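## Task

One adapter in the centrifuge rotor already holds a water blank in its middle hole. Place the tray's sample tube (cap marked with an orange dot) in the middle hole of the adapter directly across from it, and move every other tube from the tray into the green rack. Every tube must be pushed fully down and every rotor bucket must hang vertically. Any tube reaching the floor means failure. The bottles on the tray must finish upright on it, and the tray must finish resting on the work bench with nothing overhanging its edge. Either or both robots may be used. At the end, open the grippers and pull away. A robot that topples or is left leaning means failure, and anything held in place only by a robot is not counted.

## Robot and tools

Robots: two identical Hello Robot Stretch 4 units, r1 and r2. Each has an omni-wheel base, a lift on a mast, a telescoping arm reaching forward, a three-joint wrist and a two-finger gripper. Each is roughly 1.6 m tall; the base edge lies within 0.23 m of its frame origin. Cameras per robot: <r>_head_camera, <r>_head_left_camera, <r>_head_right_camera, <r>_wrist_camera (r = r1 or r2). Loose objects may occasionally get nudged.

Frames: each robot's base frame sits on the floor under the base centre, x ahead, y to the left, z up. hand_pose (a point between the open fingertips) is reported in it and may be slightly off; with all wrist joints at 0 its axes line up with the base frame. The odometry frame is the base frame where the scene began. Each robot reports only in its own frames, so relative positions of the two robots come only from images, lidar_m and wrist_depth_mm.

execute_actions: argument actions is a list holding one action (or none, which just returns state and pictures). The action maps a robot name to an object with base, joints, or both, plus optional pace and contact_limits; alternatively end_of_arm alone. Everything in one action starts at once and may finish at different times.
- base: exactly one relative move from the current base position: translate_m (metres, forward +, -2 to 2), strafe_m (metres, left +, -2 to 2) or rotate_rad (radians, counter-clockwise from above +, -3.2 to 3.2). It counts from where the last reported state placed the base.
- joints: absolute targets by name: lift_m 0 to 1.2; arm_m 0 to 0.55 (extension); wrist_yaw_rad -1.134 to 4.276 (0 ahead, + left, 3.14 folded back, arm may obstruct above 3.4); wrist_pitch_rad -1.117 to 4.259 (0 level, 1.57 pointing down); wrist_roll_rad -1.117 to 4.259 (+ clockwise seen from behind the gripper); gripper_m -0.038 to 0.141 (fingertip gap; negative presses the fingers together). Done tolerances are about 4 mm for lift, arm and gripper, 0.02 rad for yaw and roll, 0.05 rad for pitch. Out-of-range joint targets are clipped and flagged; any other bad value or unknown key rejects the whole call. Each action is capped at 15 s.
- pace: slow, default, fast or max (base up to 0.1/0.3/0.4/0.6 m/s and 1/2/3/4 rad/s); with lift above 0.2 the base is slowed further, down to 0.3 m/s and 1 rad/s at lift 1.2.
- contact_limits: {arm_m: value 0 to 0.75}, how hard the arm may push before stopping; default 0.5.
- end_of_arm: "enable_torque" re-powers wrist/gripper motors that shut off.
cameras: list of camera names, [] for none, null/omitted/["all"] for all. Omitted robots or joints may keep pursuing old targets.

wait: seconds 0 to 10; nothing new is commanded, returns state and pictures.
zoom_image: camera name and region [x0, y0, x1, y1] in pixels of that camera's latest full image, at most 504 by 504.
finished_scene: scene = the current scene's number; final, reports success and moves on.

Result lines: base_status and joint_status tell how each motion ended: done; off_target (resting away from target, maybe still pushing); contact_stop_at_<key> (hit something; that part goes slack, lift may sink, wheels may roll); limit_stop_at_<name>, e.g. limit_stop_at_tilt (leaning over 6 degrees: lift, arm and wheels slack until upright) or limit_stop_at_own_body (joint would hit the robot; move away from the body); time_out; torque_fault (wrist motor overloaded and limp until enable_torque). on_its_own covers what this call did not command; there "held at" means the held target. lidar_m: 12 horizontal distances, 30-degree sectors starting straight ahead and going counter-clockwise (4th left, 7th behind, 10th right); "-" means nothing seen or closer than 0.25 m; it sees from about 0.15 m up, misses clear objects and thin legs. wrist_depth_mm: 7x7 grid from top left, 100 to 2000 mm. base_odometry counts wheel turns, so slips look like travel; if turned_by_wheels and turned_by_imu differ by over about 0.1 rad, the heading is off by roughly their difference. base_tilt in degrees (forward/right +, fixed bias up to 1.5). motor_effort in percent, peak in brackets; for wheel_0..2 positive turns the base right. A gripper holding something is not shown by gripper_m; look for a clear rise in gripper effort when squeezing with a commanded value of 0 or more. Closing below an object's width grips it and pulls it toward the wrist.

Order and tips: unfold the wrist at a scene's start with lift_m 0.4 and wrist_yaw_rad 0 in one action. Bring the robot close, check with cameras, open, lower, close, lift, carry, insert gently with low contact limits.

Avoid: robots touching each other (a hard press fails the run; driving further once bases touch presses hard); turning or driving with over 1 kg in hand and arm beyond 0.2, especially fast; strong pushes with a high gripper; dropping tubes or bottles; tubes on the floor; fingertips jammed against surfaces (raise the lift); tilted-up, rolled wrist poses that trigger self-collision stops. Equal base commands can differ by up to 3 cm per metre between the robots.

Each tool is called as a command line: name --argument value for each argument, lists and objects as JSON in quotes; but a table of rows of numbers goes row by row, as --pt "numbers of a row", without its own name.

## Session

execute_actions --actions '[]'

Scene clock: 0.00 s.
r1.base_odometry: x=+0.000 y=+0.000 heading=+0.000 (m, m, rad; r1's odometry frame)
r1.turned_by_wheels: +0.000 (rad since the last result)
r1.turned_by_imu: +0.000 (rad since the last result)
r1.base_tilt: forward=+0.0 right=+0.6 (deg)
r1.lidar_m: 1.24 3.32 3.49 1.17 1.14 1.21 1.67 3.02 1.21 0.89 0.84 0.89
r1.base_status: not commanded
r1.joint_positions: lift_m=+0.301 arm_m=+0.002 wrist_yaw_rad=+3.126 wrist_pitch_rad=-0.016 wrist_roll_rad=+0.004 gripper_m=+0.057
r1.joint_status: not commanded
r1.motor_effort: lift_m=+18 arm_m=-1 wrist_yaw_rad=-1 wrist_pitch_rad=-8 wrist_roll_rad=+1 gripper_m=-5 wheel_0=+0 wheel_1=+0 wheel_2=+0 (%)
r1.hand_pose: x=-0.1140 y=+0.0919 z=+0.4836 quat_wxyz=(+0.008, +0.008, +0.002, +1.000) (m; r1's base frame)
r1.wrist_depth_mm: - 137 - - - - - / - 134 - - - - - / - 131 215 - 1756 1308 1098 / 117 138 - - - - - / - - - - - - - / 1708 1661 193 1661 198 1661 1430 / 1138 1060 1205 109 1118 1060 1042
r2.base_odometry: x=+0.000 y=+0.000 heading=+0.000 (m, m, rad; r2's odometry frame)
r2.turned_by_wheels: +0.000 (rad since the last result)
r2.turned_by_imu: +0.000 (rad since the last result)
r2.base_tilt: forward=-0.3 right=+0.8 (deg)
r2.lidar_m: 2.76 3.85 4.17 1.25 1.32 1.83 3.12 1.07 0.74 0.70 0.75 1.05
r2.base_status: not commanded
r2.joint_positions: lift_m=+0.176 arm_m=+0.000 wrist_yaw_rad=+3.104 wrist_pitch_rad=+0.019 wrist_roll_rad=+0.019 gripper_m=+0.057
r2.joint_status: not commanded
r2.motor_effort: lift_m=+19 arm_m=+0 wrist_yaw_rad=+1 wrist_pitch_rad=-3 wrist_roll_rad=+0 gripper_m=-2 wheel_0=+0 wheel_1=+0 wheel_2=+0 (%)
r2.hand_pose: x=-0.1143 y=+0.0982 z=+0.3490 quat_wxyz=(+0.019, -0.009, +0.010, +1.000) (m; r2's base frame)
r2.wrist_depth_mm: - 142 - - - - - / - 128 - - - - - / - 125 177 - - - 1863 / 112 141 229 - - - 1756 / 1138 1808 - - - - 1808 / 1255 1499 198 1537 196 1499 1499 / 991 917 917 146 960 866 976
pictures: r1_head_camera, r1_head_left_camera, r1_head_right_camera, r1_wrist_camera, r2_head_camera, r2_head_left_camera, r2_head_right_camera, r2_wrist_camera
Images, in order (width x height): r1_head_camera 420x560, r1_head_left_camera 420x672, r1_head_right_camera 420x672, r1_wrist_camera 616x392, r2_head_camera 420x560, r2_head_left_camera 420x672, r2_head_right_camera 420x672, r2_wrist_camera 616x392.

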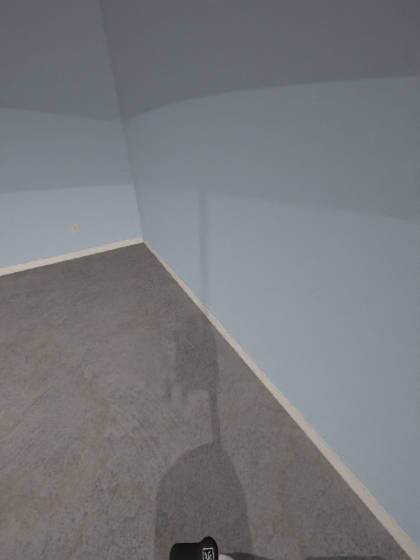

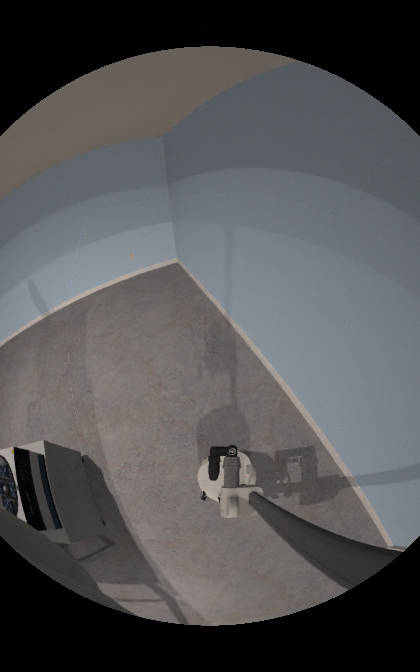

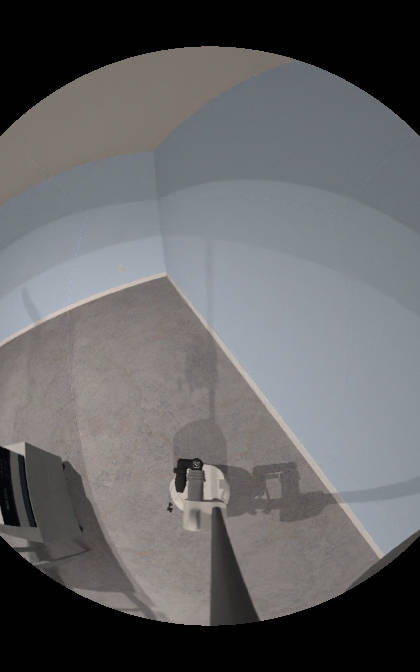

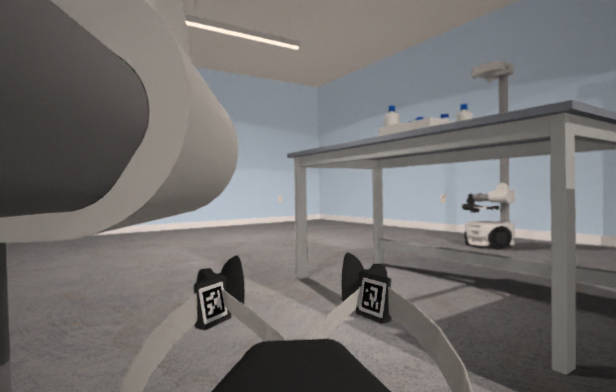

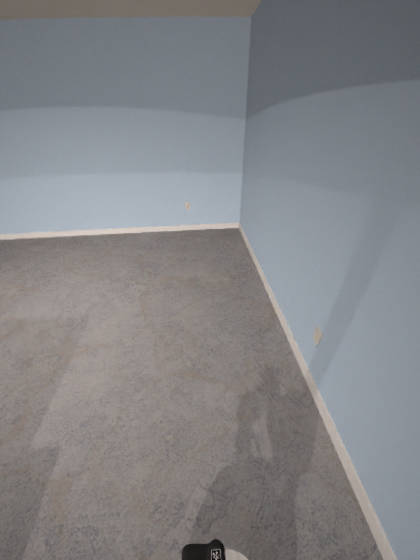

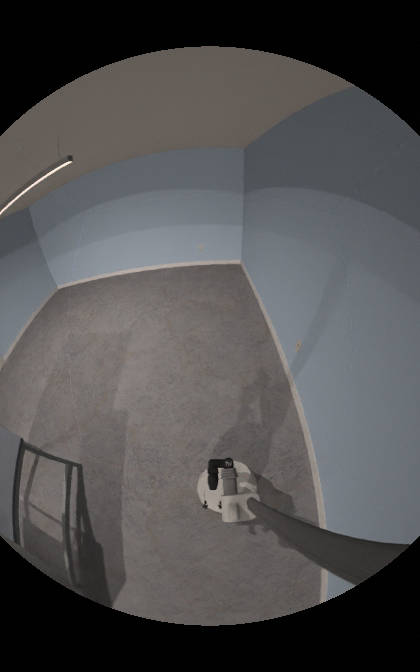

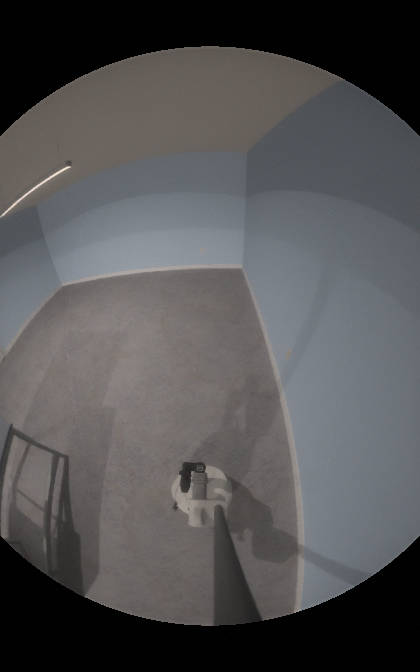

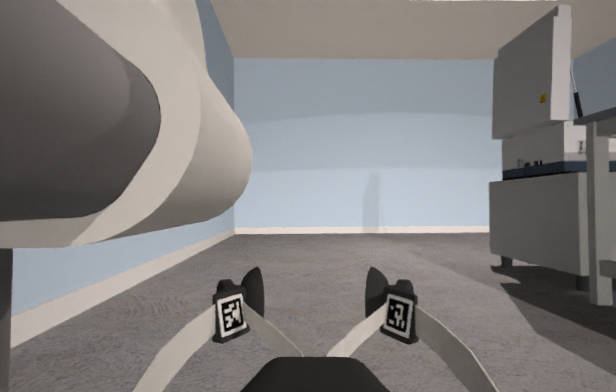

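execute_actions --actions '[{"r1":{"base":{"rotate_rad":2.1},"joints":{"lift_m":1.1,"wrist_yaw_rad":0},"pace":"fast"},"r2":{"base":{"rotate_rad":1.7},"joints":{"lift_m":1.1,"wrist_yaw_rad":0},"pace":"fast"}}]' --cameras '["r1_head_camera","r1_head_left_camera","r1_wrist_camera","r2_head_camera","r2_wrist_camera"]'

Scene clock: 5.73 s.
r1.base_odometry: x=+0.000 y=+0.000 heading=+2.100 (m, m, rad; r1's odometry frame)
r1.turned_by_wheels: +2.100 (rad since the last result)
r1.turned_by_imu: +2.120 (rad since the last result)
r1.base_tilt: forward=+0.0 right=+0.6 (deg)
r1.lidar_m: 1.13 1.20 1.64 3.17 1.20 0.88 0.82 0.89 1.24 3.32 3.49 1.17
r1.base_status: done
r1.joint_positions: lift_m=+1.100 arm_m=+0.002 wrist_yaw_rad=+0.000 wrist_pitch_rad=-0.016 wrist_roll_rad=+0.004 gripper_m=+0.057
r1.joint_status: all done
r1.motor_effort: lift_m=+22(24) arm_m=+0(1) wrist_yaw_rad=-2(8) wrist_pitch_rad=-9(7) wrist_roll_rad=+1(0) gripper_m=-5(5) wheel_0=-1(5) wheel_1=-1(9) wheel_2=+0(7) (%)
r1.hand_pose: x=+0.4615 y=-0.0873 z=+1.2825 quat_wxyz=(+1.000, +0.002, -0.008, +0.000) (m; r1's base frame)
r1.wrist_depth_mm: - - - - - - - / - - - - - - - / - - - - - - - / - - - 1499 - - - / - - - 1464 - - - / - - 194 1537 199 - - / 1205 1138 - 109 1078 - -
r2.base_odometry: x=+0.000 y=+0.000 heading=+1.700 (m, m, rad; r2's odometry frame)
r2.turned_by_wheels: +1.700 (rad since the last result)
r2.turned_by_imu: +1.685 (rad since the last result)
r2.base_tilt: forward=-0.3 right=+0.8 (deg)
r2.lidar_m: 1.24 1.39 2.18 1.98 0.93 0.74 0.72 0.78 1.17 3.70 3.98 4.07
r2.base_status: done
r2.joint_positions: lift_m=+1.100 arm_m=+0.000 wrist_yaw_rad=+0.000 wrist_pitch_rad=+0.019 wrist_roll_rad=+0.019 gripper_m=+0.057
r2.joint_status: all done
r2.motor_effort: lift_m=+22(22) arm_m=+0(0) wrist_yaw_rad=-2(7) wrist_pitch_rad=-5(3) wrist_roll_rad=+0(0) gripper_m=-3(3) wheel_0=-2(11) wheel_1=+1(8) wheel_2=+0(11) (%)
r2.hand_pose: x=+0.4591 y=-0.0873 z=+1.2726 quat_wxyz=(+1.000, +0.009, +0.009, +0.000) (m; r2's base frame)
r2.wrist_depth_mm: - - - - - - - / - - - - - - - / - - - - - - - / - - - - - - - / - - - - - - - / - - 198 - 197 - - / 1366 1255 1255 146 - - -
pictures: r1_head_camera, r1_head_left_camera, r1_wrist_camera, r2_head_camera, r2_wrist_camera
camera_calibration (this result's frames):
r1_wrist_camera: T_world_to_cam=[[-0.0380255, -0.999067, -0.020483, -0.0445074], [-0.00498205, 0.0206871, -0.999774, 1.34026], [0.999264, -0.0379149, -0.00576404, -0.22816], [0, 0, 0, 1]] pos_world=[0.232976, -0.0808426, 1.33773]
r2_wrist_camera: T_world_to_cam=[[0.0262002, -0.999027, -0.0354884, -0.0479089], [0.0067521, 0.0356767, -0.999341, 1.33673], [0.999634, 0.0259433, 0.00768027, -0.240903], [0, 0, 0, 1]] pos_world=[0.233044, -0.0893024, 1.336]
Images, in order (width x height): r1_head_camera 420x560, r1_head_left_camera 420x672, r1_wrist_camera 616x392, r2_head_camera 420x560, r2_wrist_camera 616x392.

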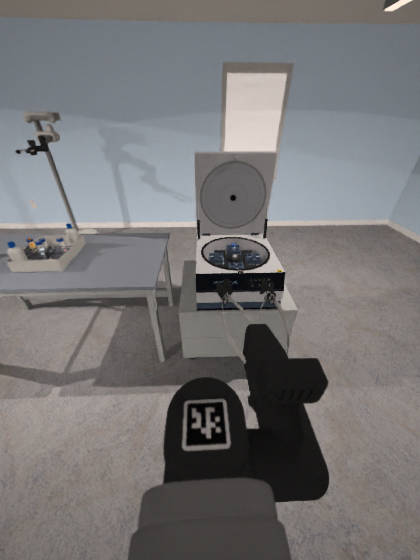

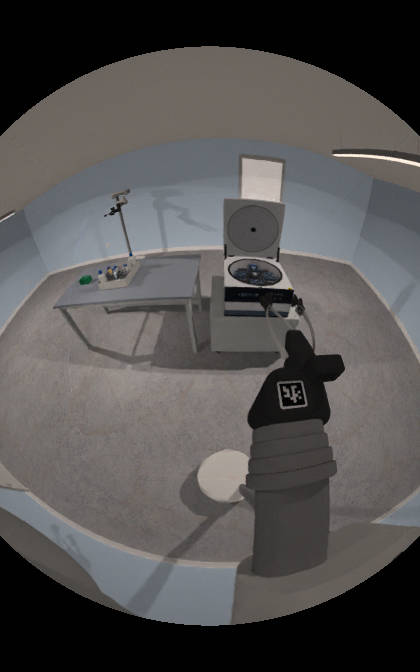

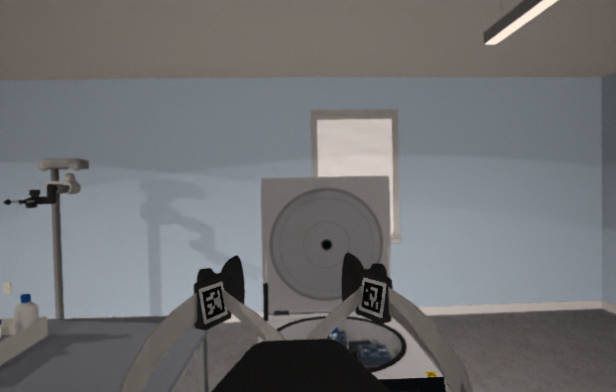

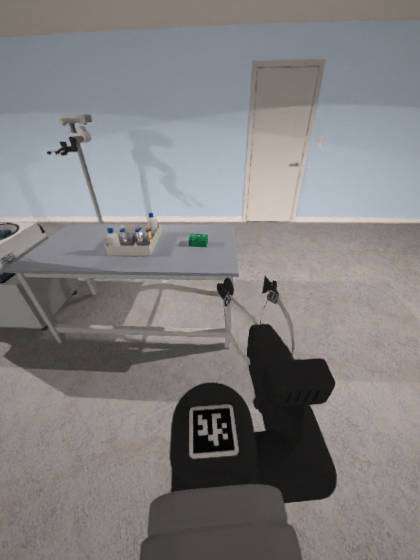

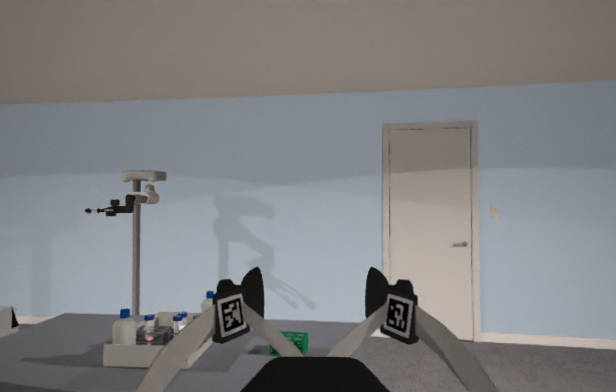

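zoom_image --camera "r2_head_camera" --region '[80, 200, 240, 280]'

zoom_image --camera "r1_head_camera" --region '[180, 220, 300, 310]'

zoom_image --camera "r1_head_camera" --region '[0, 210, 120, 290]'

Region (80, 200, 240, 280) of r2_head_camera's 420x560 image, scaled by 3.150, with more detail than that image has.

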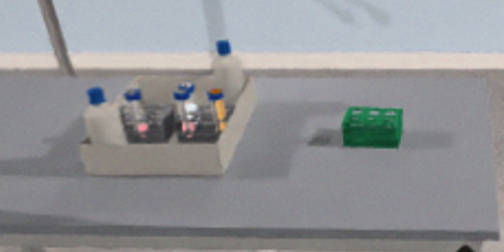

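Region (180, 220, 300, 310) of r1_head_camera's 420x560 image, scaled by 4.200, with more detail than that image has; it fills the top 378 rows of this view, and the rest is white.

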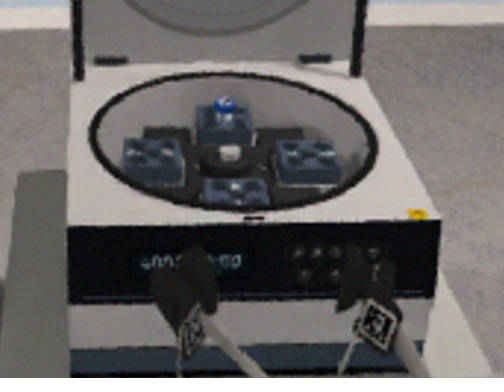

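Region (0, 210, 120, 290) of r1_head_camera's 420x560 image, scaled by 4.200, with more detail than that image has.

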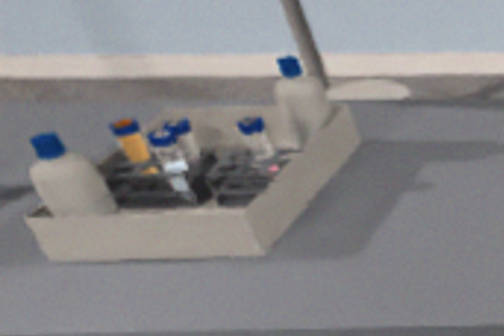

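execute_actions --actions '[{"r1":{"base":{"strafe_m":1.19},"joints":{"lift_m":1.2,"wrist_pitch_rad":1.57,"gripper_m":0.07},"pace":"max"},"r2":{"base":{"rotate_rad":-0.083},"joints":{"lift_m":1.2,"wrist_pitch_rad":1.57,"gripper_m":0.07},"pace":"fast"}}]' --cameras '[]'

execute_actions --actions '[{"r1":{"base":{"translate_m":0.85},"joints":{"arm_m":0.3},"pace":"max"},"r2":{"base":{"strafe_m":0.74},"pace":"max"}}]' --cameras '["r1_head_camera","r1_wrist_camera","r2_head_camera"]'

Scene clock: 32.30 s.
r1.base_odometry: x=-1.028 y=-0.600 heading=+2.100 (m, m, rad; r1's odometry frame)
r1.turned_by_wheels: +0.000 (rad since the last result)
r1.turned_by_imu: -0.002 (rad since the last result)
r1.base_tilt: forward=+0.0 right=+0.6 (deg)
r1.lidar_m: 1.14 1.20 4.37 3.12 1.19 0.87 0.83 0.88 1.22 3.43 1.63 1.21
r1.base_status: done
r1.joint_positions: lift_m=+1.200 arm_m=+0.002 wrist_yaw_rad=+0.000 wrist_pitch_rad=+1.570 wrist_roll_rad=+0.004 gripper_m=+0.070
r1.joint_status: all done
r1.motor_effort: lift_m=+20(23) arm_m=+0(0) wrist_yaw_rad=+2(1) wrist_pitch_rad=+1(5) wrist_roll_rad=-1(0) gripper_m=-5(7) wheel_0=+0(8) wheel_1=-1(7) wheel_2=-1(0) (%)
r1.hand_pose: x=+0.1733 y=-0.0874 z=+1.0895 quat_wxyz=(+0.707, +0.001, +0.707, -0.001) (m; r1's base frame)
r1.wrist_depth_mm: 1255 1281 1281 1308 1308 1308 1336 / 1229 1281 1308 1281 1308 1308 1336 / 1281 1255 1308 1308 1308 1336 1336 / 1281 1281 1308 1308 1366 1336 1336 / 1281 1281 1098 1118 1308 1336 1366 / 1281 1281 214 1118 198 1366 1397 / 1281 1308 1308 109 1336 1366 1397
r2.base_odometry: x=+0.000 y=+0.000 heading=+1.618 (m, m, rad; r2's odometry frame)
r2.turned_by_wheels: -0.082 (rad since the last result)
r2.turned_by_imu: -0.082 (rad since the last result)
r2.base_tilt: forward=-0.4 right=+0.9 (deg)
r2.lidar_m: 1.25 1.33 1.88 2.42 0.99 0.75 0.72 0.76 1.09 3.29 3.89 4.14
r2.base_status: done
r2.joint_positions: lift_m=+1.200 arm_m=+0.000 wrist_yaw_rad=+0.000 wrist_pitch_rad=+1.570 wrist_roll_rad=+0.019 gripper_m=+0.070
r2.joint_status: all done
r2.motor_effort: lift_m=+21(22) arm_m=+0(0) wrist_yaw_rad=+0(1) wrist_pitch_rad=+2(2) wrist_roll_rad=-1(0) gripper_m=-3(2) wheel_0=+4(5) wheel_1=+4(5) wheel_2=+4(5) (%)
r2.hand_pose: x=+0.1710 y=-0.0874 z=+1.0895 quat_wxyz=(+0.707, +0.007, +0.707, -0.007) (m; r2's base frame)
r2.wrist_depth_mm: 1336 1366 1366 1366 1336 1336 1308 / 1366 1366 1366 1397 1336 1336 1336 / 1336 1366 1366 1336 1336 1336 1308 / 1366 1308 1336 1336 1366 1308 1366 / 1366 1336 1336 1118 1308 1308 1308 / 1308 1308 202 1098 197 1308 1281 / 1336 1308 1308 145 1281 1281 1281
pictures: none
No camera images: the call's "cameras" was empty. Leave "cameras" out to get every camera's image.

Scene clock: 36.60 s.
r1.base_odometry: x=-1.456 y=+0.133 heading=+2.100 (m, m, rad; r1's odometry frame)
r1.turned_by_wheels: +0.000 (rad since the last result)
r1.turned_by_imu: +0.000 (rad since the last result)
r1.base_tilt: forward=+0.0 right=+0.7 (deg)
r1.lidar_m: 0.31 0.30 0.45 4.22 2.34 1.75 1.68 1.78 2.42 1.16 0.44 0.32
r1.base_status: done
r1.joint_positions: lift_m=+1.200 arm_m=+0.299 wrist_yaw_rad=+0.000 wrist_pitch_rad=+1.570 wrist_roll_rad=+0.004 gripper_m=+0.070
r1.joint_status: all done
r1.motor_effort: lift_m=+20(20) arm_m=+7(2) wrist_yaw_rad=-1(2) wrist_pitch_rad=+0(0) wrist_roll_rad=+2(0) gripper_m=-3(4) wheel_0=+0(8) wheel_1=-1(5) wheel_2=+0(6) (%)
r1.hand_pose: x=+0.4699 y=-0.0874 z=+1.0895 quat_wxyz=(+0.707, +0.001, +0.707, -0.001) (m; r1's base frame)
r1.wrist_depth_mm: 517 530 530 539 512 554 559 / 525 535 535 517 521 559 569 / 525 539 539 549 549 564 569 / 535 539 539 549 559 564 569 / 539 544 544 549 559 569 569 / 535 539 214 554 197 574 580 / 1308 1308 1098 109 1336 1366 1366
r2.base_odometry: x=-0.739 y=-0.035 heading=+1.618 (m, m, rad; r2's odometry frame)
r2.turned_by_wheels: +0.000 (rad since the last result)
r2.turned_by_imu: +0.001 (rad since the last result)
r2.base_tilt: forward=-0.2 right=+0.8 (deg)
r2.lidar_m: 1.28 1.37 2.08 2.42 0.97 0.71 0.69 0.74 1.05 3.16 4.69 1.33
r2.base_status: done
r2.joint_positions: lift_m=+1.200 arm_m=+0.000 wrist_yaw_rad=+0.000 wrist_pitch_rad=+1.570 wrist_roll_rad=+0.019 gripper_m=+0.070
r2.joint_status: not commanded
r2.motor_effort: lift_m=+21(21) arm_m=+0(0) wrist_yaw_rad=+0(1) wrist_pitch_rad=+1(4) wrist_roll_rad=+0(0) gripper_m=-4(2) wheel_0=+0(10) wheel_1=-1(10) wheel_2=+1(4) (%)
r2.hand_pose: x=+0.1709 y=-0.0874 z=+1.0895 quat_wxyz=(+0.707, +0.007, +0.707, -0.007) (m; r2's base frame)
r2.wrist_depth_mm: 1366 1366 1366 1366 1308 1397 1336 / 1308 1336 1366 1366 1336 1308 1336 / 1397 1336 1336 1366 1366 1308 1308 / 1336 1308 1366 1336 1366 1336 1281 / 1308 1336 1308 1098 1308 1336 1308 / 1308 1336 202 1098 196 1308 1308 / 1281 1336 1308 146 1281 1308 1281
pictures: r1_head_camera, r1_wrist_camera, r2_head_camera
camera_calibration (this result's frames):
r1_wrist_camera: T_world_to_cam=[[-0.0197438, -0.999056, 0.0386959, -0.121312], [-0.999591, 0.0205261, 0.0199255, 0.50375], [-0.0207009, -0.0382866, -0.999052, 1.32375], [0, 0, 0, 1]] pos_world=[0.528552, -0.0808551, 1.31716]
Images, in order (width x height): r1_head_camera 420x560, r1_wrist_camera 616x392, r2_head_camera 420x560.

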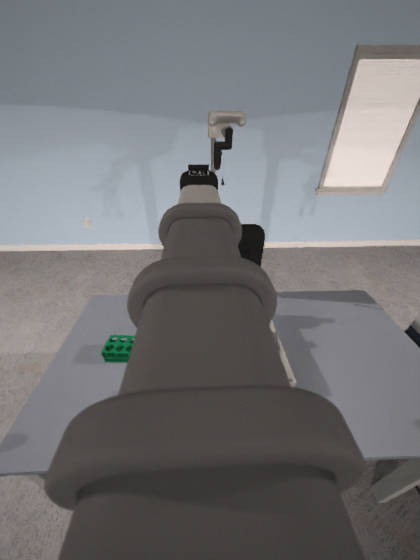

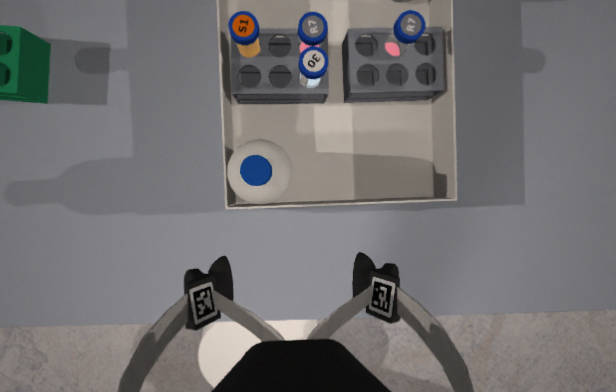

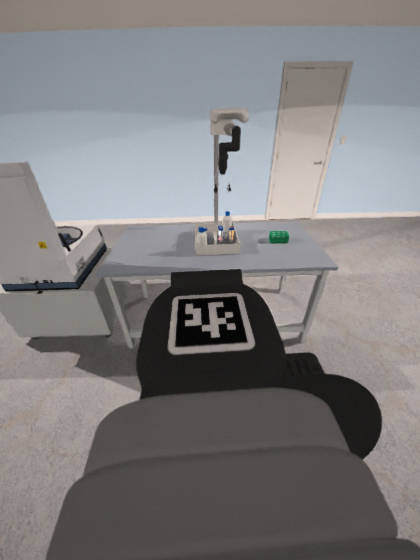

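execute_actions --actions '[{"r1":{"base":{"strafe_m":0.057},"joints":{"arm_m":0.535,"lift_m":1.08},"pace":"fast"},"r2":{"base":{"translate_m":1.0},"joints":{"arm_m":0.12},"pace":"max"}}]' --cameras '["r1_wrist_camera","r2_wrist_camera","r2_head_left_camera"]'

Scene clock: 47.63 s.
r1.base_odometry: x=-1.506 y=+0.105 heading=+2.099 (m, m, rad; r1's odometry frame)
r1.turned_by_wheels: +0.000 (rad since the last result)
r1.turned_by_imu: -0.002 (rad since the last result)
r1.base_tilt: forward=+0.0 right=+0.7 (deg)
r1.lidar_m: 0.30 0.32 0.45 4.17 2.32 1.72 1.68 1.75 2.45 1.18 0.44 0.32
r1.base_status: done
r1.joint_positions: lift_m=+1.080 arm_m=+0.534 wrist_yaw_rad=+0.000 wrist_pitch_rad=+1.570 wrist_roll_rad=+0.004 gripper_m=+0.070
r1.joint_status: all done
r1.motor_effort: lift_m=+13(17) arm_m=+8(12) wrist_yaw_rad=+1(0) wrist_pitch_rad=+1(0) wrist_roll_rad=+1(1) gripper_m=-4(3) wheel_0=+0(3) wheel_1=+0(7) wheel_2=+0(2) (%)
r1.hand_pose: x=+0.7049 y=-0.0874 z=+0.9701 quat_wxyz=(+0.707, +0.001, +0.707, -0.001) (m; r1's base frame)
r1.wrist_depth_mm: 410 413 418 424 427 436 439 / 410 418 424 424 427 362 291 / 413 418 421 424 433 410 315 / 415 424 424 427 433 436 404 / 418 427 427 373 375 384 389 / 421 424 214 413 198 442 413 / 421 427 433 109 442 445 418
r2.base_odometry: x=-0.786 y=+0.964 heading=+1.618 (m, m, rad; r2's odometry frame)
r2.turned_by_wheels: +0.000 (rad since the last result)
r2.turned_by_imu: +0.002 (rad since the last result)
r2.base_tilt: forward=-0.3 right=+0.9 (deg)
r2.lidar_m: 0.27 0.31 0.47 4.28 2.32 1.74 1.70 1.80 2.50 4.47 0.41 0.31
r2.base_status: done
r2.joint_positions: lift_m=+1.200 arm_m=+0.118 wrist_yaw_rad=+0.000 wrist_pitch_rad=+1.570 wrist_roll_rad=+0.019 gripper_m=+0.070
r2.joint_status: all done
r2.motor_effort: lift_m=+21(21) arm_m=+9(11) wrist_yaw_rad=+1(1) wrist_pitch_rad=+3(2) wrist_roll_rad=+0(0) gripper_m=-1(3) wheel_0=+1(9) wheel_1=+1(6) wheel_2=-1(12) (%)
r2.hand_pose: x=+0.2896 y=-0.0874 z=+1.0895 quat_wxyz=(+0.707, +0.007, +0.707, -0.007) (m; r2's base frame)
r2.wrist_depth_mm: 574 574 564 559 564 564 559 / 569 569 564 530 554 559 559 / 564 559 569 559 554 559 554 / 569 559 554 554 549 554 554 / 1308 1281 1336 1078 1336 1336 554 / 1308 1336 201 1098 196 1308 1308 / 1308 1336 1308 145 1336 1281 1281
pictures: r1_wrist_camera, r2_head_left_camera, r2_wrist_camera
camera_calibration (this result's frames):
r1_wrist_camera: T_world_to_cam=[[-0.0197006, -0.999057, 0.038696, -0.112083], [-0.999591, 0.0204831, 0.0199326, 0.740994], [-0.0207064, -0.0382875, -0.999052, 1.20934], [0, 0, 0, 1]] pos_world=[0.763525, -0.0808526, 1.19776]
r2_wrist_camera: T_world_to_cam=[[-0.0349354, -0.999038, -0.0265134, -0.0421447], [-0.999022, 0.0356296, -0.0261752, 0.38592], [0.0270946, 0.025573, -0.999306, 1.30875], [0, 0, 0, 1]] pos_world=[0.348611, -0.089323, 1.31682]
Images, in order (width x height): r1_wrist_camera 616x392, r2_head_left_camera 420x672, r2_wrist_camera 616x392.

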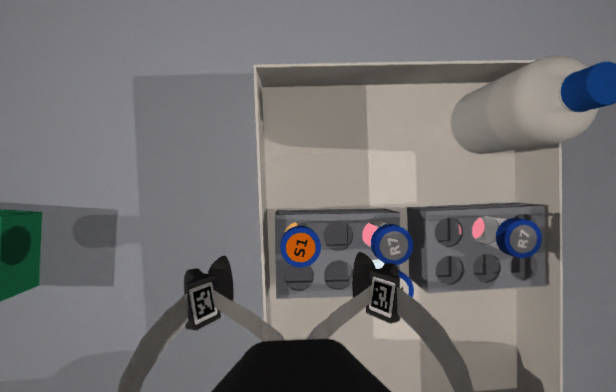

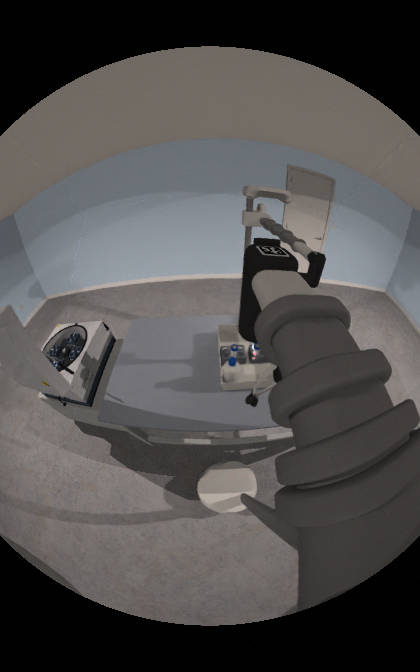

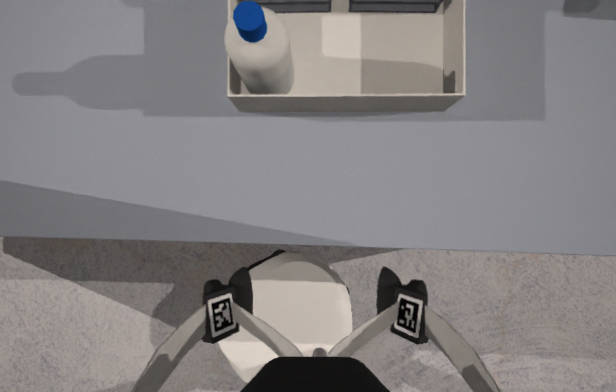

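execute_actions --actions '[{"r1":{"base":{"strafe_m":-0.006},"joints":{"lift_m":1.005}},"r2":{"base":{"strafe_m":0.04},"joints":{"arm_m":0.25}}}]' --cameras '["r1_wrist_camera","r2_wrist_camera","r2_head_right_camera"]'

Scene clock: 59.87 s.
r1.base_odometry: x=-1.500 y=+0.108 heading=+2.100 (m, m, rad; r1's odometry frame)
r1.turned_by_wheels: +0.000 (rad since the last result)
r1.turned_by_imu: -0.001 (rad since the last result)
r1.base_tilt: forward=+0.0 right=+0.6 (deg)
r1.lidar_m: 0.31 0.33 0.47 4.17 2.33 1.74 1.67 1.76 2.44 1.17 0.45 0.32
r1.base_status: done
r1.joint_positions: lift_m=+1.005 arm_m=+0.534 wrist_yaw_rad=+0.000 wrist_pitch_rad=+1.570 wrist_roll_rad=+0.004 gripper_m=+0.070
r1.joint_status: all done
r1.motor_effort: lift_m=+13(11) arm_m=+8(8) wrist_yaw_rad=-1(2) wrist_pitch_rad=+1(1) wrist_roll_rad=+0(1) gripper_m=-3(3) wheel_0=+0(8) wheel_1=+2(5) wheel_2=+0(1) (%)
r1.hand_pose: x=+0.7049 y=-0.0874 z=+0.8951 quat_wxyz=(+0.707, +0.001, +0.707, -0.001) (m; r1's base frame)
r1.wrist_depth_mm: 338 343 345 349 353 357 362 / 340 343 347 351 351 355 257 / 342 345 347 351 357 359 309 / 345 347 353 351 357 362 345 / 347 351 353 294 238 306 306 / 347 351 213 297 198 336 336 / 349 351 355 109 364 368 368
r2.base_odometry: x=-0.826 y=+0.962 heading=+1.618 (m, m, rad; r2's odometry frame)
r2.turned_by_wheels: +0.000 (rad since the last result)
r2.turned_by_imu: +0.000 (rad since the last result)
r2.base_tilt: forward=-0.4 right=+0.8 (deg)
r2.lidar_m: 0.28 0.29 0.45 4.23 2.33 1.74 1.69 1.82 2.53 4.52 0.39 0.29
r2.base_status: done
r2.joint_positions: lift_m=+1.200 arm_m=+0.248 wrist_yaw_rad=+0.000 wrist_pitch_rad=+1.570 wrist_roll_rad=+0.019 gripper_m=+0.070
r2.joint_status: all done
r2.motor_effort: lift_m=+21(21) arm_m=+9(9) wrist_yaw_rad=+0(1) wrist_pitch_rad=+1(3) wrist_roll_rad=-1(0) gripper_m=-3(3) wheel_0=-3(7) wheel_1=+0(11) wheel_2=+0(0) (%)
r2.hand_pose: x=+0.4196 y=-0.0874 z=+1.0895 quat_wxyz=(+0.707, +0.007, +0.707, -0.007) (m; r2's base frame)
r2.wrist_depth_mm: 564 569 569 504 500 500 559 / 564 559 564 525 544 512 554 / 564 564 559 424 549 554 554 / 564 564 559 549 549 549 549 / 564 559 559 549 554 539 544 / 554 554 202 549 196 544 544 / 1308 1366 1098 146 1308 1255 1255
pictures: r1_wrist_camera, r2_head_right_camera, r2_wrist_camera
camera_calibration (this result's frames):
r1_wrist_camera: T_world_to_cam=[[-0.0197009, -0.999057, 0.038696, -0.109181], [-0.999591, 0.0204835, 0.0199328, 0.742491], [-0.0207066, -0.0382875, -0.999052, 1.13443], [0, 0, 0, 1]] pos_world=[0.763527, -0.0808526, 1.12278]
r2_wrist_camera: T_world_to_cam=[[-0.0349401, -0.999038, -0.0265145, -0.0376011], [-0.999021, 0.0356351, -0.0262068, 0.515796], [0.0271265, 0.0255729, -0.999305, 1.30521], [0, 0, 0, 1]] pos_world=[0.478571, -0.0893233, 1.31682]
Images, in order (width x height): r1_wrist_camera 616x392, r2_head_right_camera 420x672, r2_wrist_camera 616x392.

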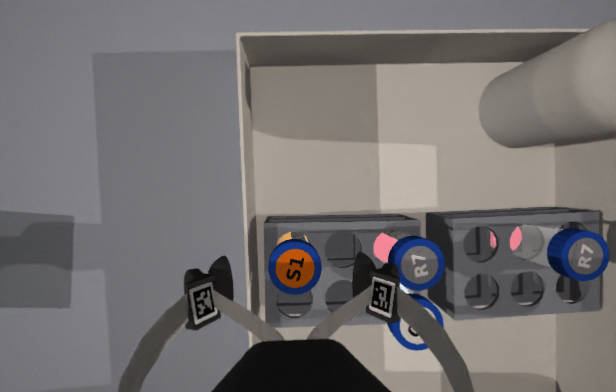

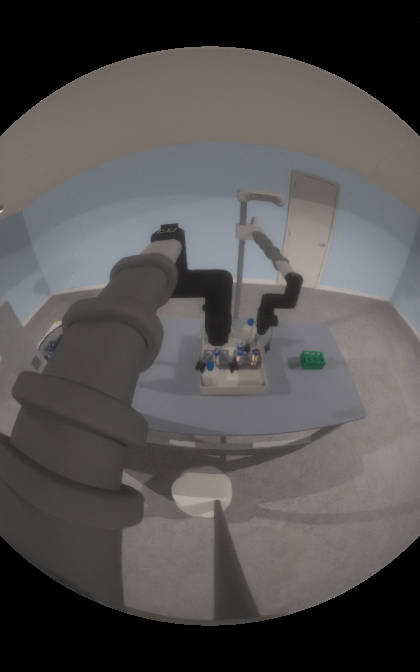

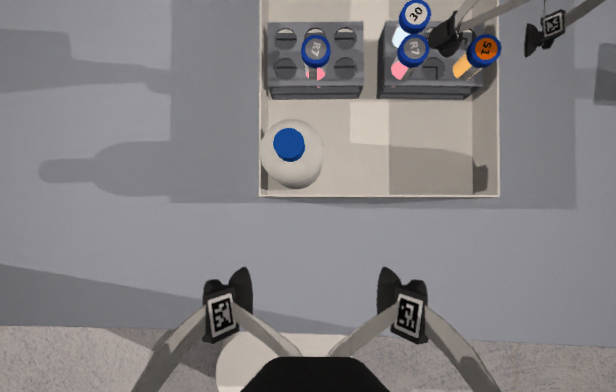

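execute_actions --actions '[{"r1":{"joints":{"lift_m":0.978,"gripper_m":0.048},"pace":"slow"}}]' --cameras '["r1_wrist_camera","r2_wrist_camera"]'

zoom_image --camera "r2_wrist_camera" --region '[370, 0, 600, 120]'

Scene clock: 64.17 s.
r1.base_odometry: x=-1.500 y=+0.108 heading=+2.100 (m, m, rad; r1's odometry frame)
r1.turned_by_wheels: +0.000 (rad since the last result)
r1.turned_by_imu: -0.001 (rad since the last result)
r1.base_tilt: forward=+0.1 right=+0.7 (deg)
r1.lidar_m: 0.29 0.32 0.44 4.16 2.32 1.73 1.68 1.73 2.45 1.17 0.45 0.32
r1.base_status: not commanded
r1.joint_positions: lift_m=+0.978 arm_m=+0.534 wrist_yaw_rad=+0.000 wrist_pitch_rad=+1.570 wrist_roll_rad=+0.004 gripper_m=+0.048
r1.joint_status: all done
r1.motor_effort: lift_m=+13(13) arm_m=+7(7) wrist_yaw_rad=+0(0) wrist_pitch_rad=+0(1) wrist_roll_rad=+0(1) gripper_m=-4(4) wheel_0=-1(0) wheel_1=+2(2) wheel_2=+0(0) (%)
r1.hand_pose: x=+0.7049 y=-0.0874 z=+0.8681 quat_wxyz=(+0.707, +0.001, +0.707, -0.001) (m; r1's base frame)
r1.wrist_depth_mm: 314 315 320 283 290 296 277 / 314 317 320 324 327 330 257 / 315 320 324 325 330 332 309 / 317 322 325 325 330 334 336 / 320 322 327 266 271 276 278 / 320 325 196 267 200 278 309 / 322 329 329 109 336 343 343
r2.base_odometry: x=-0.826 y=+0.962 heading=+1.618 (m, m, rad; r2's odometry frame)
r2.turned_by_wheels: +0.000 (rad since the last result)
r2.turned_by_imu: +0.000 (rad since the last result)
r2.base_tilt: forward=-0.4 right=+0.8 (deg)
r2.lidar_m: 0.27 0.30 0.44 4.22 2.34 1.76 1.70 1.80 2.55 4.50 0.40 0.30
r2.base_status: not commanded
r2.joint_positions: lift_m=+1.200 arm_m=+0.248 wrist_yaw_rad=+0.000 wrist_pitch_rad=+1.570 wrist_roll_rad=+0.019 gripper_m=+0.070
r2.joint_status: not commanded
r2.motor_effort: lift_m=+21(21) arm_m=+9(9) wrist_yaw_rad=+0(1) wrist_pitch_rad=+3(3) wrist_roll_rad=+0(0) gripper_m=-3(3) wheel_0=-3(2) wheel_1=+0(0) wheel_2=+0(0) (%)
r2.hand_pose: x=+0.4196 y=-0.0874 z=+1.0895 quat_wxyz=(+0.707, +0.007, +0.707, -0.007) (m; r2's base frame)
r2.wrist_depth_mm: 569 574 564 500 504 445 559 / 564 564 569 530 539 512 554 / 559 569 564 424 549 549 549 / 564 559 554 554 549 554 544 / 559 549 554 554 549 554 544 / 554 554 202 549 196 549 544 / 1308 1336 1078 146 1308 1308 1281
pictures: r1_wrist_camera, r2_wrist_camera
camera_calibration (this result's frames):
r1_wrist_camera: T_world_to_cam=[[-0.0197006, -0.999057, 0.038696, -0.108137], [-0.999591, 0.0204832, 0.0199326, 0.74303], [-0.0207065, -0.0382875, -0.999052, 1.10747], [0, 0, 0, 1]] pos_world=[0.763528, -0.0808526, 1.0958]
r2_wrist_camera: T_world_to_cam=[[-0.0349403, -0.999038, -0.0265145, -0.037601], [-0.999021, 0.0356352, -0.0262067, 0.515796], [0.0271263, 0.0255729, -0.999305, 1.30521], [0, 0, 0, 1]] pos_world=[0.478572, -0.0893233, 1.31682]
Images, in order (width x height): r1_wrist_camera 616x392, r2_wrist_camera 616x392.

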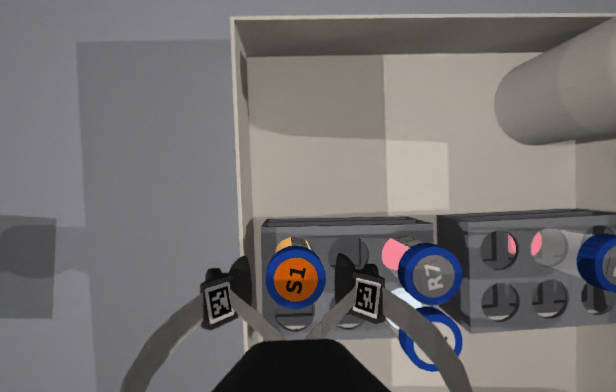

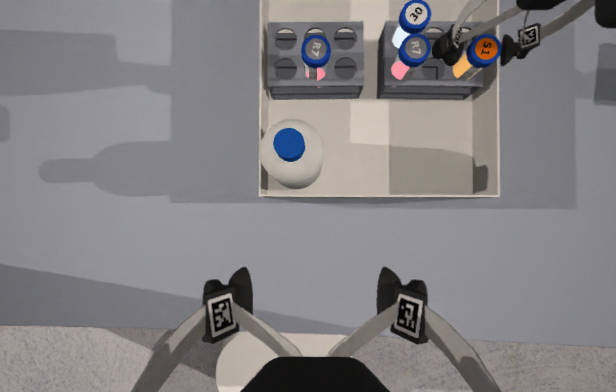

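Region (370, 0, 600, 120) of r2_wrist_camera's 616x392 image, scaled by 2.191; it fills the top 263 rows of this view, and the rest is white.

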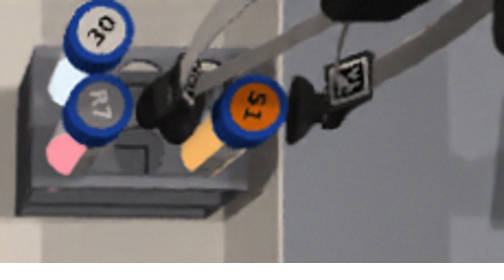

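execute_actions --actions '[{"r1":{"joints":{"lift_m":0.987,"arm_m":0.541}}}]' --cameras '[]'

execute_actions --actions '[{"r1":{"joints":{"gripper_m":0.012}}}]' --cameras '["r1_wrist_camera","r2_wrist_camera"]'

Scene clock: 67.43 s.
r1.base_odometry: x=-1.500 y=+0.108 heading=+2.100 (m, m, rad; r1's odometry frame)
r1.turned_by_wheels: +0.000 (rad since the last result)
r1.turned_by_imu: -0.001 (rad since the last result)
r1.base_tilt: forward=-0.1 right=+0.7 (deg)
r1.lidar_m: 0.30 0.33 0.46 4.17 2.33 1.75 1.66 1.76 2.44 1.15 0.44 0.32
r1.base_status: not commanded
r1.joint_positions: lift_m=+0.987 arm_m=+0.540 wrist_yaw_rad=+0.000 wrist_pitch_rad=+1.570 wrist_roll_rad=+0.004 gripper_m=+0.048
r1.joint_status: all done
r1.motor_effort: lift_m=+22(22) arm_m=+7(4) wrist_yaw_rad=-2(2) wrist_pitch_rad=+0(1) wrist_roll_rad=+0(1) gripper_m=-3(3) wheel_0=+0(0) wheel_1=+2(2) wheel_2=+0(0) (%)
r1.hand_pose: x=+0.7108 y=-0.0874 z=+0.8763 quat_wxyz=(+0.707, +0.001, +0.707, -0.001) (m; r1's base frame)
r1.wrist_depth_mm: 322 324 327 329 332 306 309 / 322 325 329 330 334 340 258 / 324 327 330 332 336 342 291 / 324 329 332 336 338 342 343 / 327 330 336 277 281 285 286 / 330 332 195 216 200 287 290 / 332 334 338 109 343 349 351
r2.base_odometry: x=-0.826 y=+0.962 heading=+1.618 (m, m, rad; r2's odometry frame)
r2.turned_by_wheels: +0.000 (rad since the last result)
r2.turned_by_imu: +0.000 (rad since the last result)
r2.base_tilt: forward=-0.4 right=+0.8 (deg)
r2.lidar_m: 0.27 0.32 0.46 4.21 2.33 1.76 1.71 1.79 2.54 4.51 0.40 0.29
r2.base_status: not commanded
r2.joint_positions: lift_m=+1.200 arm_m=+0.248 wrist_yaw_rad=+0.000 wrist_pitch_rad=+1.570 wrist_roll_rad=+0.019 gripper_m=+0.070
r2.joint_status: not commanded
r2.motor_effort: lift_m=+21(21) arm_m=+9(9) wrist_yaw_rad=+0(0) wrist_pitch_rad=+3(4) wrist_roll_rad=-1(0) gripper_m=-2(3) wheel_0=-2(2) wheel_1=+0(0) wheel_2=+0(0) (%)
r2.hand_pose: x=+0.4196 y=-0.0874 z=+1.0895 quat_wxyz=(+0.707, +0.007, +0.707, -0.007) (m; r2's base frame)
r2.wrist_depth_mm: 569 569 564 500 504 436 549 / 564 564 569 530 535 517 554 / 569 564 564 424 554 549 554 / 554 564 559 564 554 549 549 / 564 554 559 554 549 549 549 / 559 559 202 549 196 544 544 / 1308 1308 1098 145 1308 1281 1308
pictures: none
No camera images: the call's "cameras" was empty. Leave "cameras" out to get every camera's image.

Scene clock: 68.57 s.
r1.base_odometry: x=-1.500 y=+0.108 heading=+2.100 (m, m, rad; r1's odometry frame)
r1.turned_by_wheels: +0.000 (rad since the last result)
r1.turned_by_imu: +0.000 (rad since the last result)
r1.base_tilt: forward=-0.1 right=+0.7 (deg)
r1.lidar_m: 0.31 0.32 0.45 4.17 2.33 1.72 1.67 1.76 2.45 1.18 0.44 0.31
r1.base_status: not commanded
r1.joint_positions: lift_m=+0.987 arm_m=+0.540 wrist_yaw_rad=+0.000 wrist_pitch_rad=+1.570 wrist_roll_rad=+0.004 gripper_m=+0.012
r1.joint_status: all done
r1.motor_effort: lift_m=+22(22) arm_m=+8(8) wrist_yaw_rad=+1(2) wrist_pitch_rad=+0(1) wrist_roll_rad=+1(1) gripper_m=-17(15) wheel_0=+0(0) wheel_1=+2(2) wheel_2=+0(0) (%)
r1.hand_pose: x=+0.7108 y=-0.0874 z=+0.8763 quat_wxyz=(+0.707, +0.001, +0.707, -0.001) (m; r1's base frame)
r1.wrist_depth_mm: 319 325 329 329 300 306 309 / 322 324 329 330 334 340 257 / 324 325 330 334 336 342 285 / 325 329 334 334 338 342 343 / 329 330 334 274 281 286 287 / 329 332 186 209 191 287 290 / 329 334 338 109 345 349 353
r2.base_odometry: x=-0.826 y=+0.962 heading=+1.618 (m, m, rad; r2's odometry frame)
r2.turned_by_wheels: +0.000 (rad since the last result)
r2.turned_by_imu: +0.000 (rad since the last result)
r2.base_tilt: forward=-0.2 right=+0.9 (deg)
r2.lidar_m: 0.27 0.30 0.45 4.25 2.34 1.73 1.68 1.81 2.53 4.50 0.41 0.30
r2.base_status: not commanded
r2.joint_positions: lift_m=+1.200 arm_m=+0.248 wrist_yaw_rad=+0.000 wrist_pitch_rad=+1.570 wrist_roll_rad=+0.019 gripper_m=+0.070
r2.joint_status: not commanded
r2.motor_effort: lift_m=+21(21) arm_m=+8(9) wrist_yaw_rad=+0(0) wrist_pitch_rad=+2(3) wrist_roll_rad=-1(0) gripper_m=-3(0) wheel_0=-3(3) wheel_1=+0(0) wheel_2=+0(0) (%)
r2.hand_pose: x=+0.4196 y=-0.0874 z=+1.0895 quat_wxyz=(+0.707, +0.007, +0.707, -0.007) (m; r2's base frame)
r2.wrist_depth_mm: 574 569 569 504 500 449 559 / 564 564 564 525 535 512 549 / 564 559 564 421 549 554 559 / 564 564 564 559 549 549 544 / 559 554 559 554 554 544 544 / 554 554 202 544 196 554 544 / 1308 1281 1098 145 1336 1281 1308
pictures: r1_wrist_camera, r2_wrist_camera
camera_calibration (this result's frames):
r1_wrist_camera: T_world_to_cam=[[-0.0197162, -0.999056, 0.038696, -0.108326], [-0.999591, 0.0204988, 0.0199326, 0.748846], [-0.020707, -0.0382872, -0.999052, 1.1158], [0, 0, 0, 1]] pos_world=[0.769509, -0.0808535, 1.10401]
r2_wrist_camera: T_world_to_cam=[[-0.0349401, -0.999038, -0.0265145, -0.0376011], [-0.999021, 0.035635, -0.0262067, 0.515796], [0.0271263, 0.0255729, -0.999305, 1.30521], [0, 0, 0, 1]] pos_world=[0.478572, -0.0893233, 1.31682]
Images, in order (width x height): r1_wrist_camera 616x392, r2_wrist_camera 616x392.

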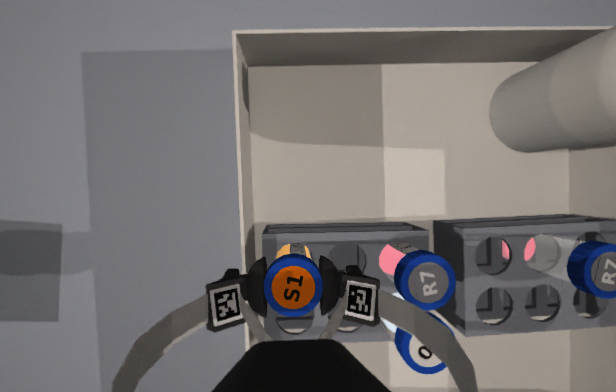

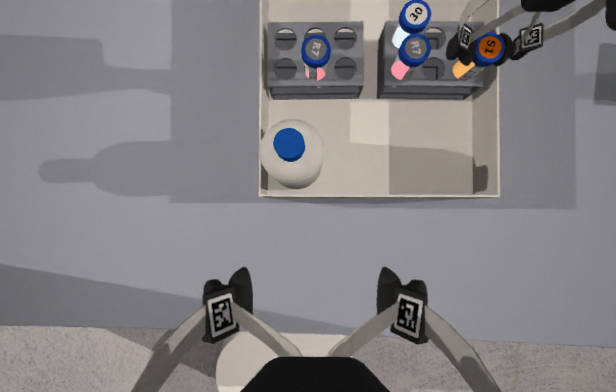

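execute_actions --actions '[{"r1":{"joints":{"lift_m":1.2}},"r2":{"joints":{"arm_m":0.49,"lift_m":1.07,"gripper_m":0.05}}}]' --cameras '["r1_wrist_camera","r2_wrist_camera","r2_head_right_camera"]'

Scene clock: 81.87 s.
r1.base_odometry: x=-1.500 y=+0.108 heading=+2.100 (m, m, rad; r1's odometry frame)
r1.turned_by_wheels: +0.000 (rad since the last result)
r1.turned_by_imu: -0.001 (rad since the last result)
r1.base_tilt: forward=+0.0 right=+0.7 (deg)
r1.lidar_m: 0.29 0.32 0.46 4.18 2.33 1.76 1.68 1.77 2.44 1.17 0.44 0.32
r1.base_status: not commanded
r1.joint_positions: lift_m=+1.200 arm_m=+0.540 wrist_yaw_rad=+0.000 wrist_pitch_rad=+1.570 wrist_roll_rad=+0.004 gripper_m=+0.012
r1.joint_status: all done
r1.motor_effort: lift_m=+22(23) arm_m=+8(7) wrist_yaw_rad=+1(1) wrist_pitch_rad=-1(2) wrist_roll_rad=+0(1) gripper_m=-19(17) wheel_0=+0(0) wheel_1=+2(1) wheel_2=+0(0) (%)
r1.hand_pose: x=+0.7108 y=-0.0874 z=+1.0893 quat_wxyz=(+0.707, +0.001, +0.707, -0.001) (m; r1's base frame)
r1.wrist_depth_mm: 521 530 530 544 544 554 559 / 525 535 539 544 554 554 564 / 530 535 544 544 544 430 569 / 530 539 544 544 549 559 569 / 484 539 544 488 496 375 285 / 535 544 187 210 191 569 580 / 539 544 554 109 564 569 585
r2.base_odometry: x=-0.826 y=+0.962 heading=+1.618 (m, m, rad; r2's odometry frame)
r2.turned_by_wheels: +0.000 (rad since the last result)
r2.turned_by_imu: +0.000 (rad since the last result)
r2.base_tilt: forward=-0.3 right=+0.8 (deg)
r2.lidar_m: 0.28 0.29 0.45 4.23 2.32 1.76 1.71 1.78 2.48 4.51 0.43 0.29
r2.base_status: not commanded
r2.joint_positions: lift_m=+1.070 arm_m=+0.488 wrist_yaw_rad=+0.000 wrist_pitch_rad=+1.570 wrist_roll_rad=+0.019 gripper_m=+0.050
r2.joint_status: all done
r2.motor_effort: lift_m=+16(18) arm_m=+9(8) wrist_yaw_rad=+0(1) wrist_pitch_rad=+2(1) wrist_roll_rad=+1(0) gripper_m=-3(2) wheel_0=-2(2) wheel_1=+0(0) wheel_2=+0(0) (%)
r2.hand_pose: x=+0.6596 y=-0.0874 z=+0.9600 quat_wxyz=(+0.707, +0.007, +0.707, -0.007) (m; r2's base frame)
r2.wrist_depth_mm: 433 433 430 433 427 427 286 / 436 436 427 424 427 338 281 / 430 430 427 424 424 424 382 / 430 430 424 421 421 418 379 / 430 424 424 362 368 357 366 / 427 424 212 415 199 415 379 / 424 421 418 149 410 410 394
pictures: r1_wrist_camera, r2_head_right_camera, r2_wrist_camera
camera_calibration (this result's frames):
r1_wrist_camera: T_world_to_cam=[[-0.0197161, -0.999057, 0.038696, -0.116568], [-0.999591, 0.0204987, 0.0199328, 0.744604], [-0.0207072, -0.0382872, -0.999052, 1.32858], [0, 0, 0, 1]] pos_world=[0.769512, -0.0808535, 1.31699]
r2_wrist_camera: T_world_to_cam=[[-0.034877, -0.99904, -0.0265156, -0.0326907], [-0.999023, 0.0355729, -0.0262399, 0.752208], [0.027158, 0.0255746, -0.999304, 1.16921], [0, 0, 0, 1]] pos_world=[0.718579, -0.0893196, 1.18727]
Images, in order (width x height): r1_wrist_camera 616x392, r2_head_right_camera 420x672, r2_wrist_camera 616x392.

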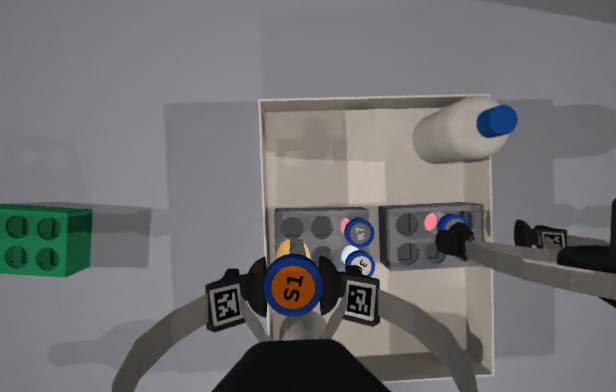

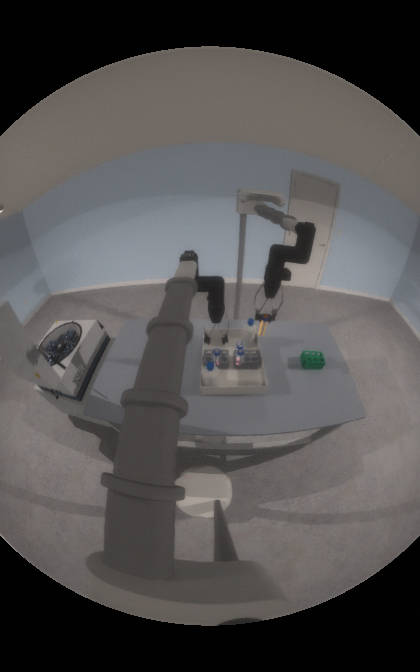

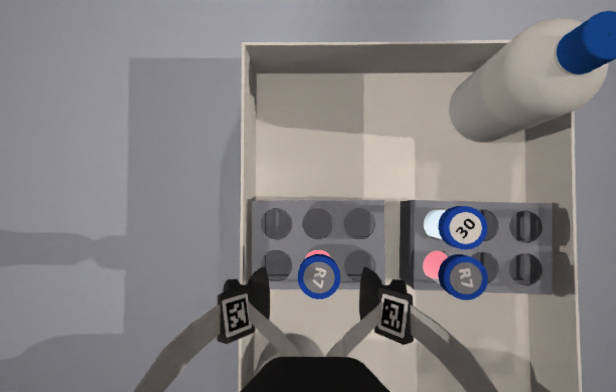

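execute_actions --actions '[{"r1":{"joints":{"arm_m":0.2}},"r2":{"joints":{"arm_m":0.487,"lift_m":0.983}}}]' --cameras '["r2_wrist_camera"]'

Scene clock: 87.77 s.
r1.base_odometry: x=-1.500 y=+0.108 heading=+2.100 (m, m, rad; r1's odometry frame)
r1.turned_by_wheels: +0.000 (rad since the last result)
r1.turned_by_imu: -0.001 (rad since the last result)
r1.base_tilt: forward=+0.0 right=+0.6 (deg)
r1.lidar_m: 0.31 0.32 0.44 4.17 2.34 1.74 1.67 1.77 2.43 1.16 0.46 0.31
r1.base_status: not commanded
r1.joint_positions: lift_m=+1.200 arm_m=+0.201 wrist_yaw_rad=+0.000 wrist_pitch_rad=+1.570 wrist_roll_rad=+0.004 gripper_m=+0.012
r1.joint_status: all done
r1.motor_effort: lift_m=+22(22) arm_m=-8(9) wrist_yaw_rad=+2(3) wrist_pitch_rad=-1(2) wrist_roll_rad=+0(0) gripper_m=-16(18) wheel_0=+0(0) wheel_1=+2(2) wheel_2=+0(0) (%)
r1.hand_pose: x=+0.3724 y=-0.0874 z=+1.0893 quat_wxyz=(+0.707, +0.001, +0.707, -0.001) (m; r1's base frame)
r1.wrist_depth_mm: 521 525 535 530 539 554 564 / 525 530 539 407 549 549 569 / 525 535 539 544 554 559 574 / 535 539 544 549 554 564 574 / 535 539 549 549 564 569 1366 / 1281 1281 186 210 191 1336 1366 / 1308 1308 1308 109 1336 1397 1397
r2.base_odometry: x=-0.826 y=+0.962 heading=+1.618 (m, m, rad; r2's odometry frame)
r2.turned_by_wheels: +0.000 (rad since the last result)
r2.turned_by_imu: +0.000 (rad since the last result)
r2.base_tilt: forward=-0.2 right=+0.8 (deg)
r2.lidar_m: 0.28 0.29 0.45 4.22 2.31 1.75 1.69 1.76 2.52 4.52 0.41 0.29
r2.base_status: not commanded
r2.joint_positions: lift_m=+0.983 arm_m=+0.488 wrist_yaw_rad=+0.000 wrist_pitch_rad=+1.570 wrist_roll_rad=+0.019 gripper_m=+0.050
r2.joint_status: all done
r2.motor_effort: lift_m=+16(15) arm_m=-8(6) wrist_yaw_rad=+1(0) wrist_pitch_rad=+3(2) wrist_roll_rad=-1(0) gripper_m=-4(3) wheel_0=-3(3) wheel_1=+0(0) wheel_2=+0(0) (%)
r2.hand_pose: x=+0.6596 y=-0.0874 z=+0.8730 quat_wxyz=(+0.707, +0.007, +0.707, -0.007) (m; r2's base frame)
r2.wrist_depth_mm: 345 345 343 320 322 322 234 / 345 343 340 338 336 336 257 / 342 340 338 338 334 330 332 / 342 340 334 334 332 334 330 / 338 338 306 273 327 271 267 / 338 338 213 211 198 270 268 / 334 334 307 148 327 327 327
pictures: r2_wrist_camera
camera_calibration (this result's frames):
r2_wrist_camera: T_world_to_cam=[[-0.0348768, -0.99904, -0.0265156, -0.0349982], [-0.999023, 0.0355727, -0.0262398, 0.749907], [0.0271579, 0.0255746, -0.999304, 1.08228], [0, 0, 0, 1]] pos_world=[0.71856, -0.0893196, 1.10028]
Images, in order (width x height): r2_wrist_camera 616x392.

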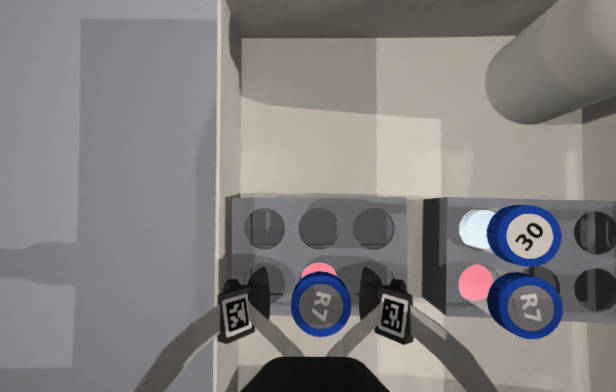

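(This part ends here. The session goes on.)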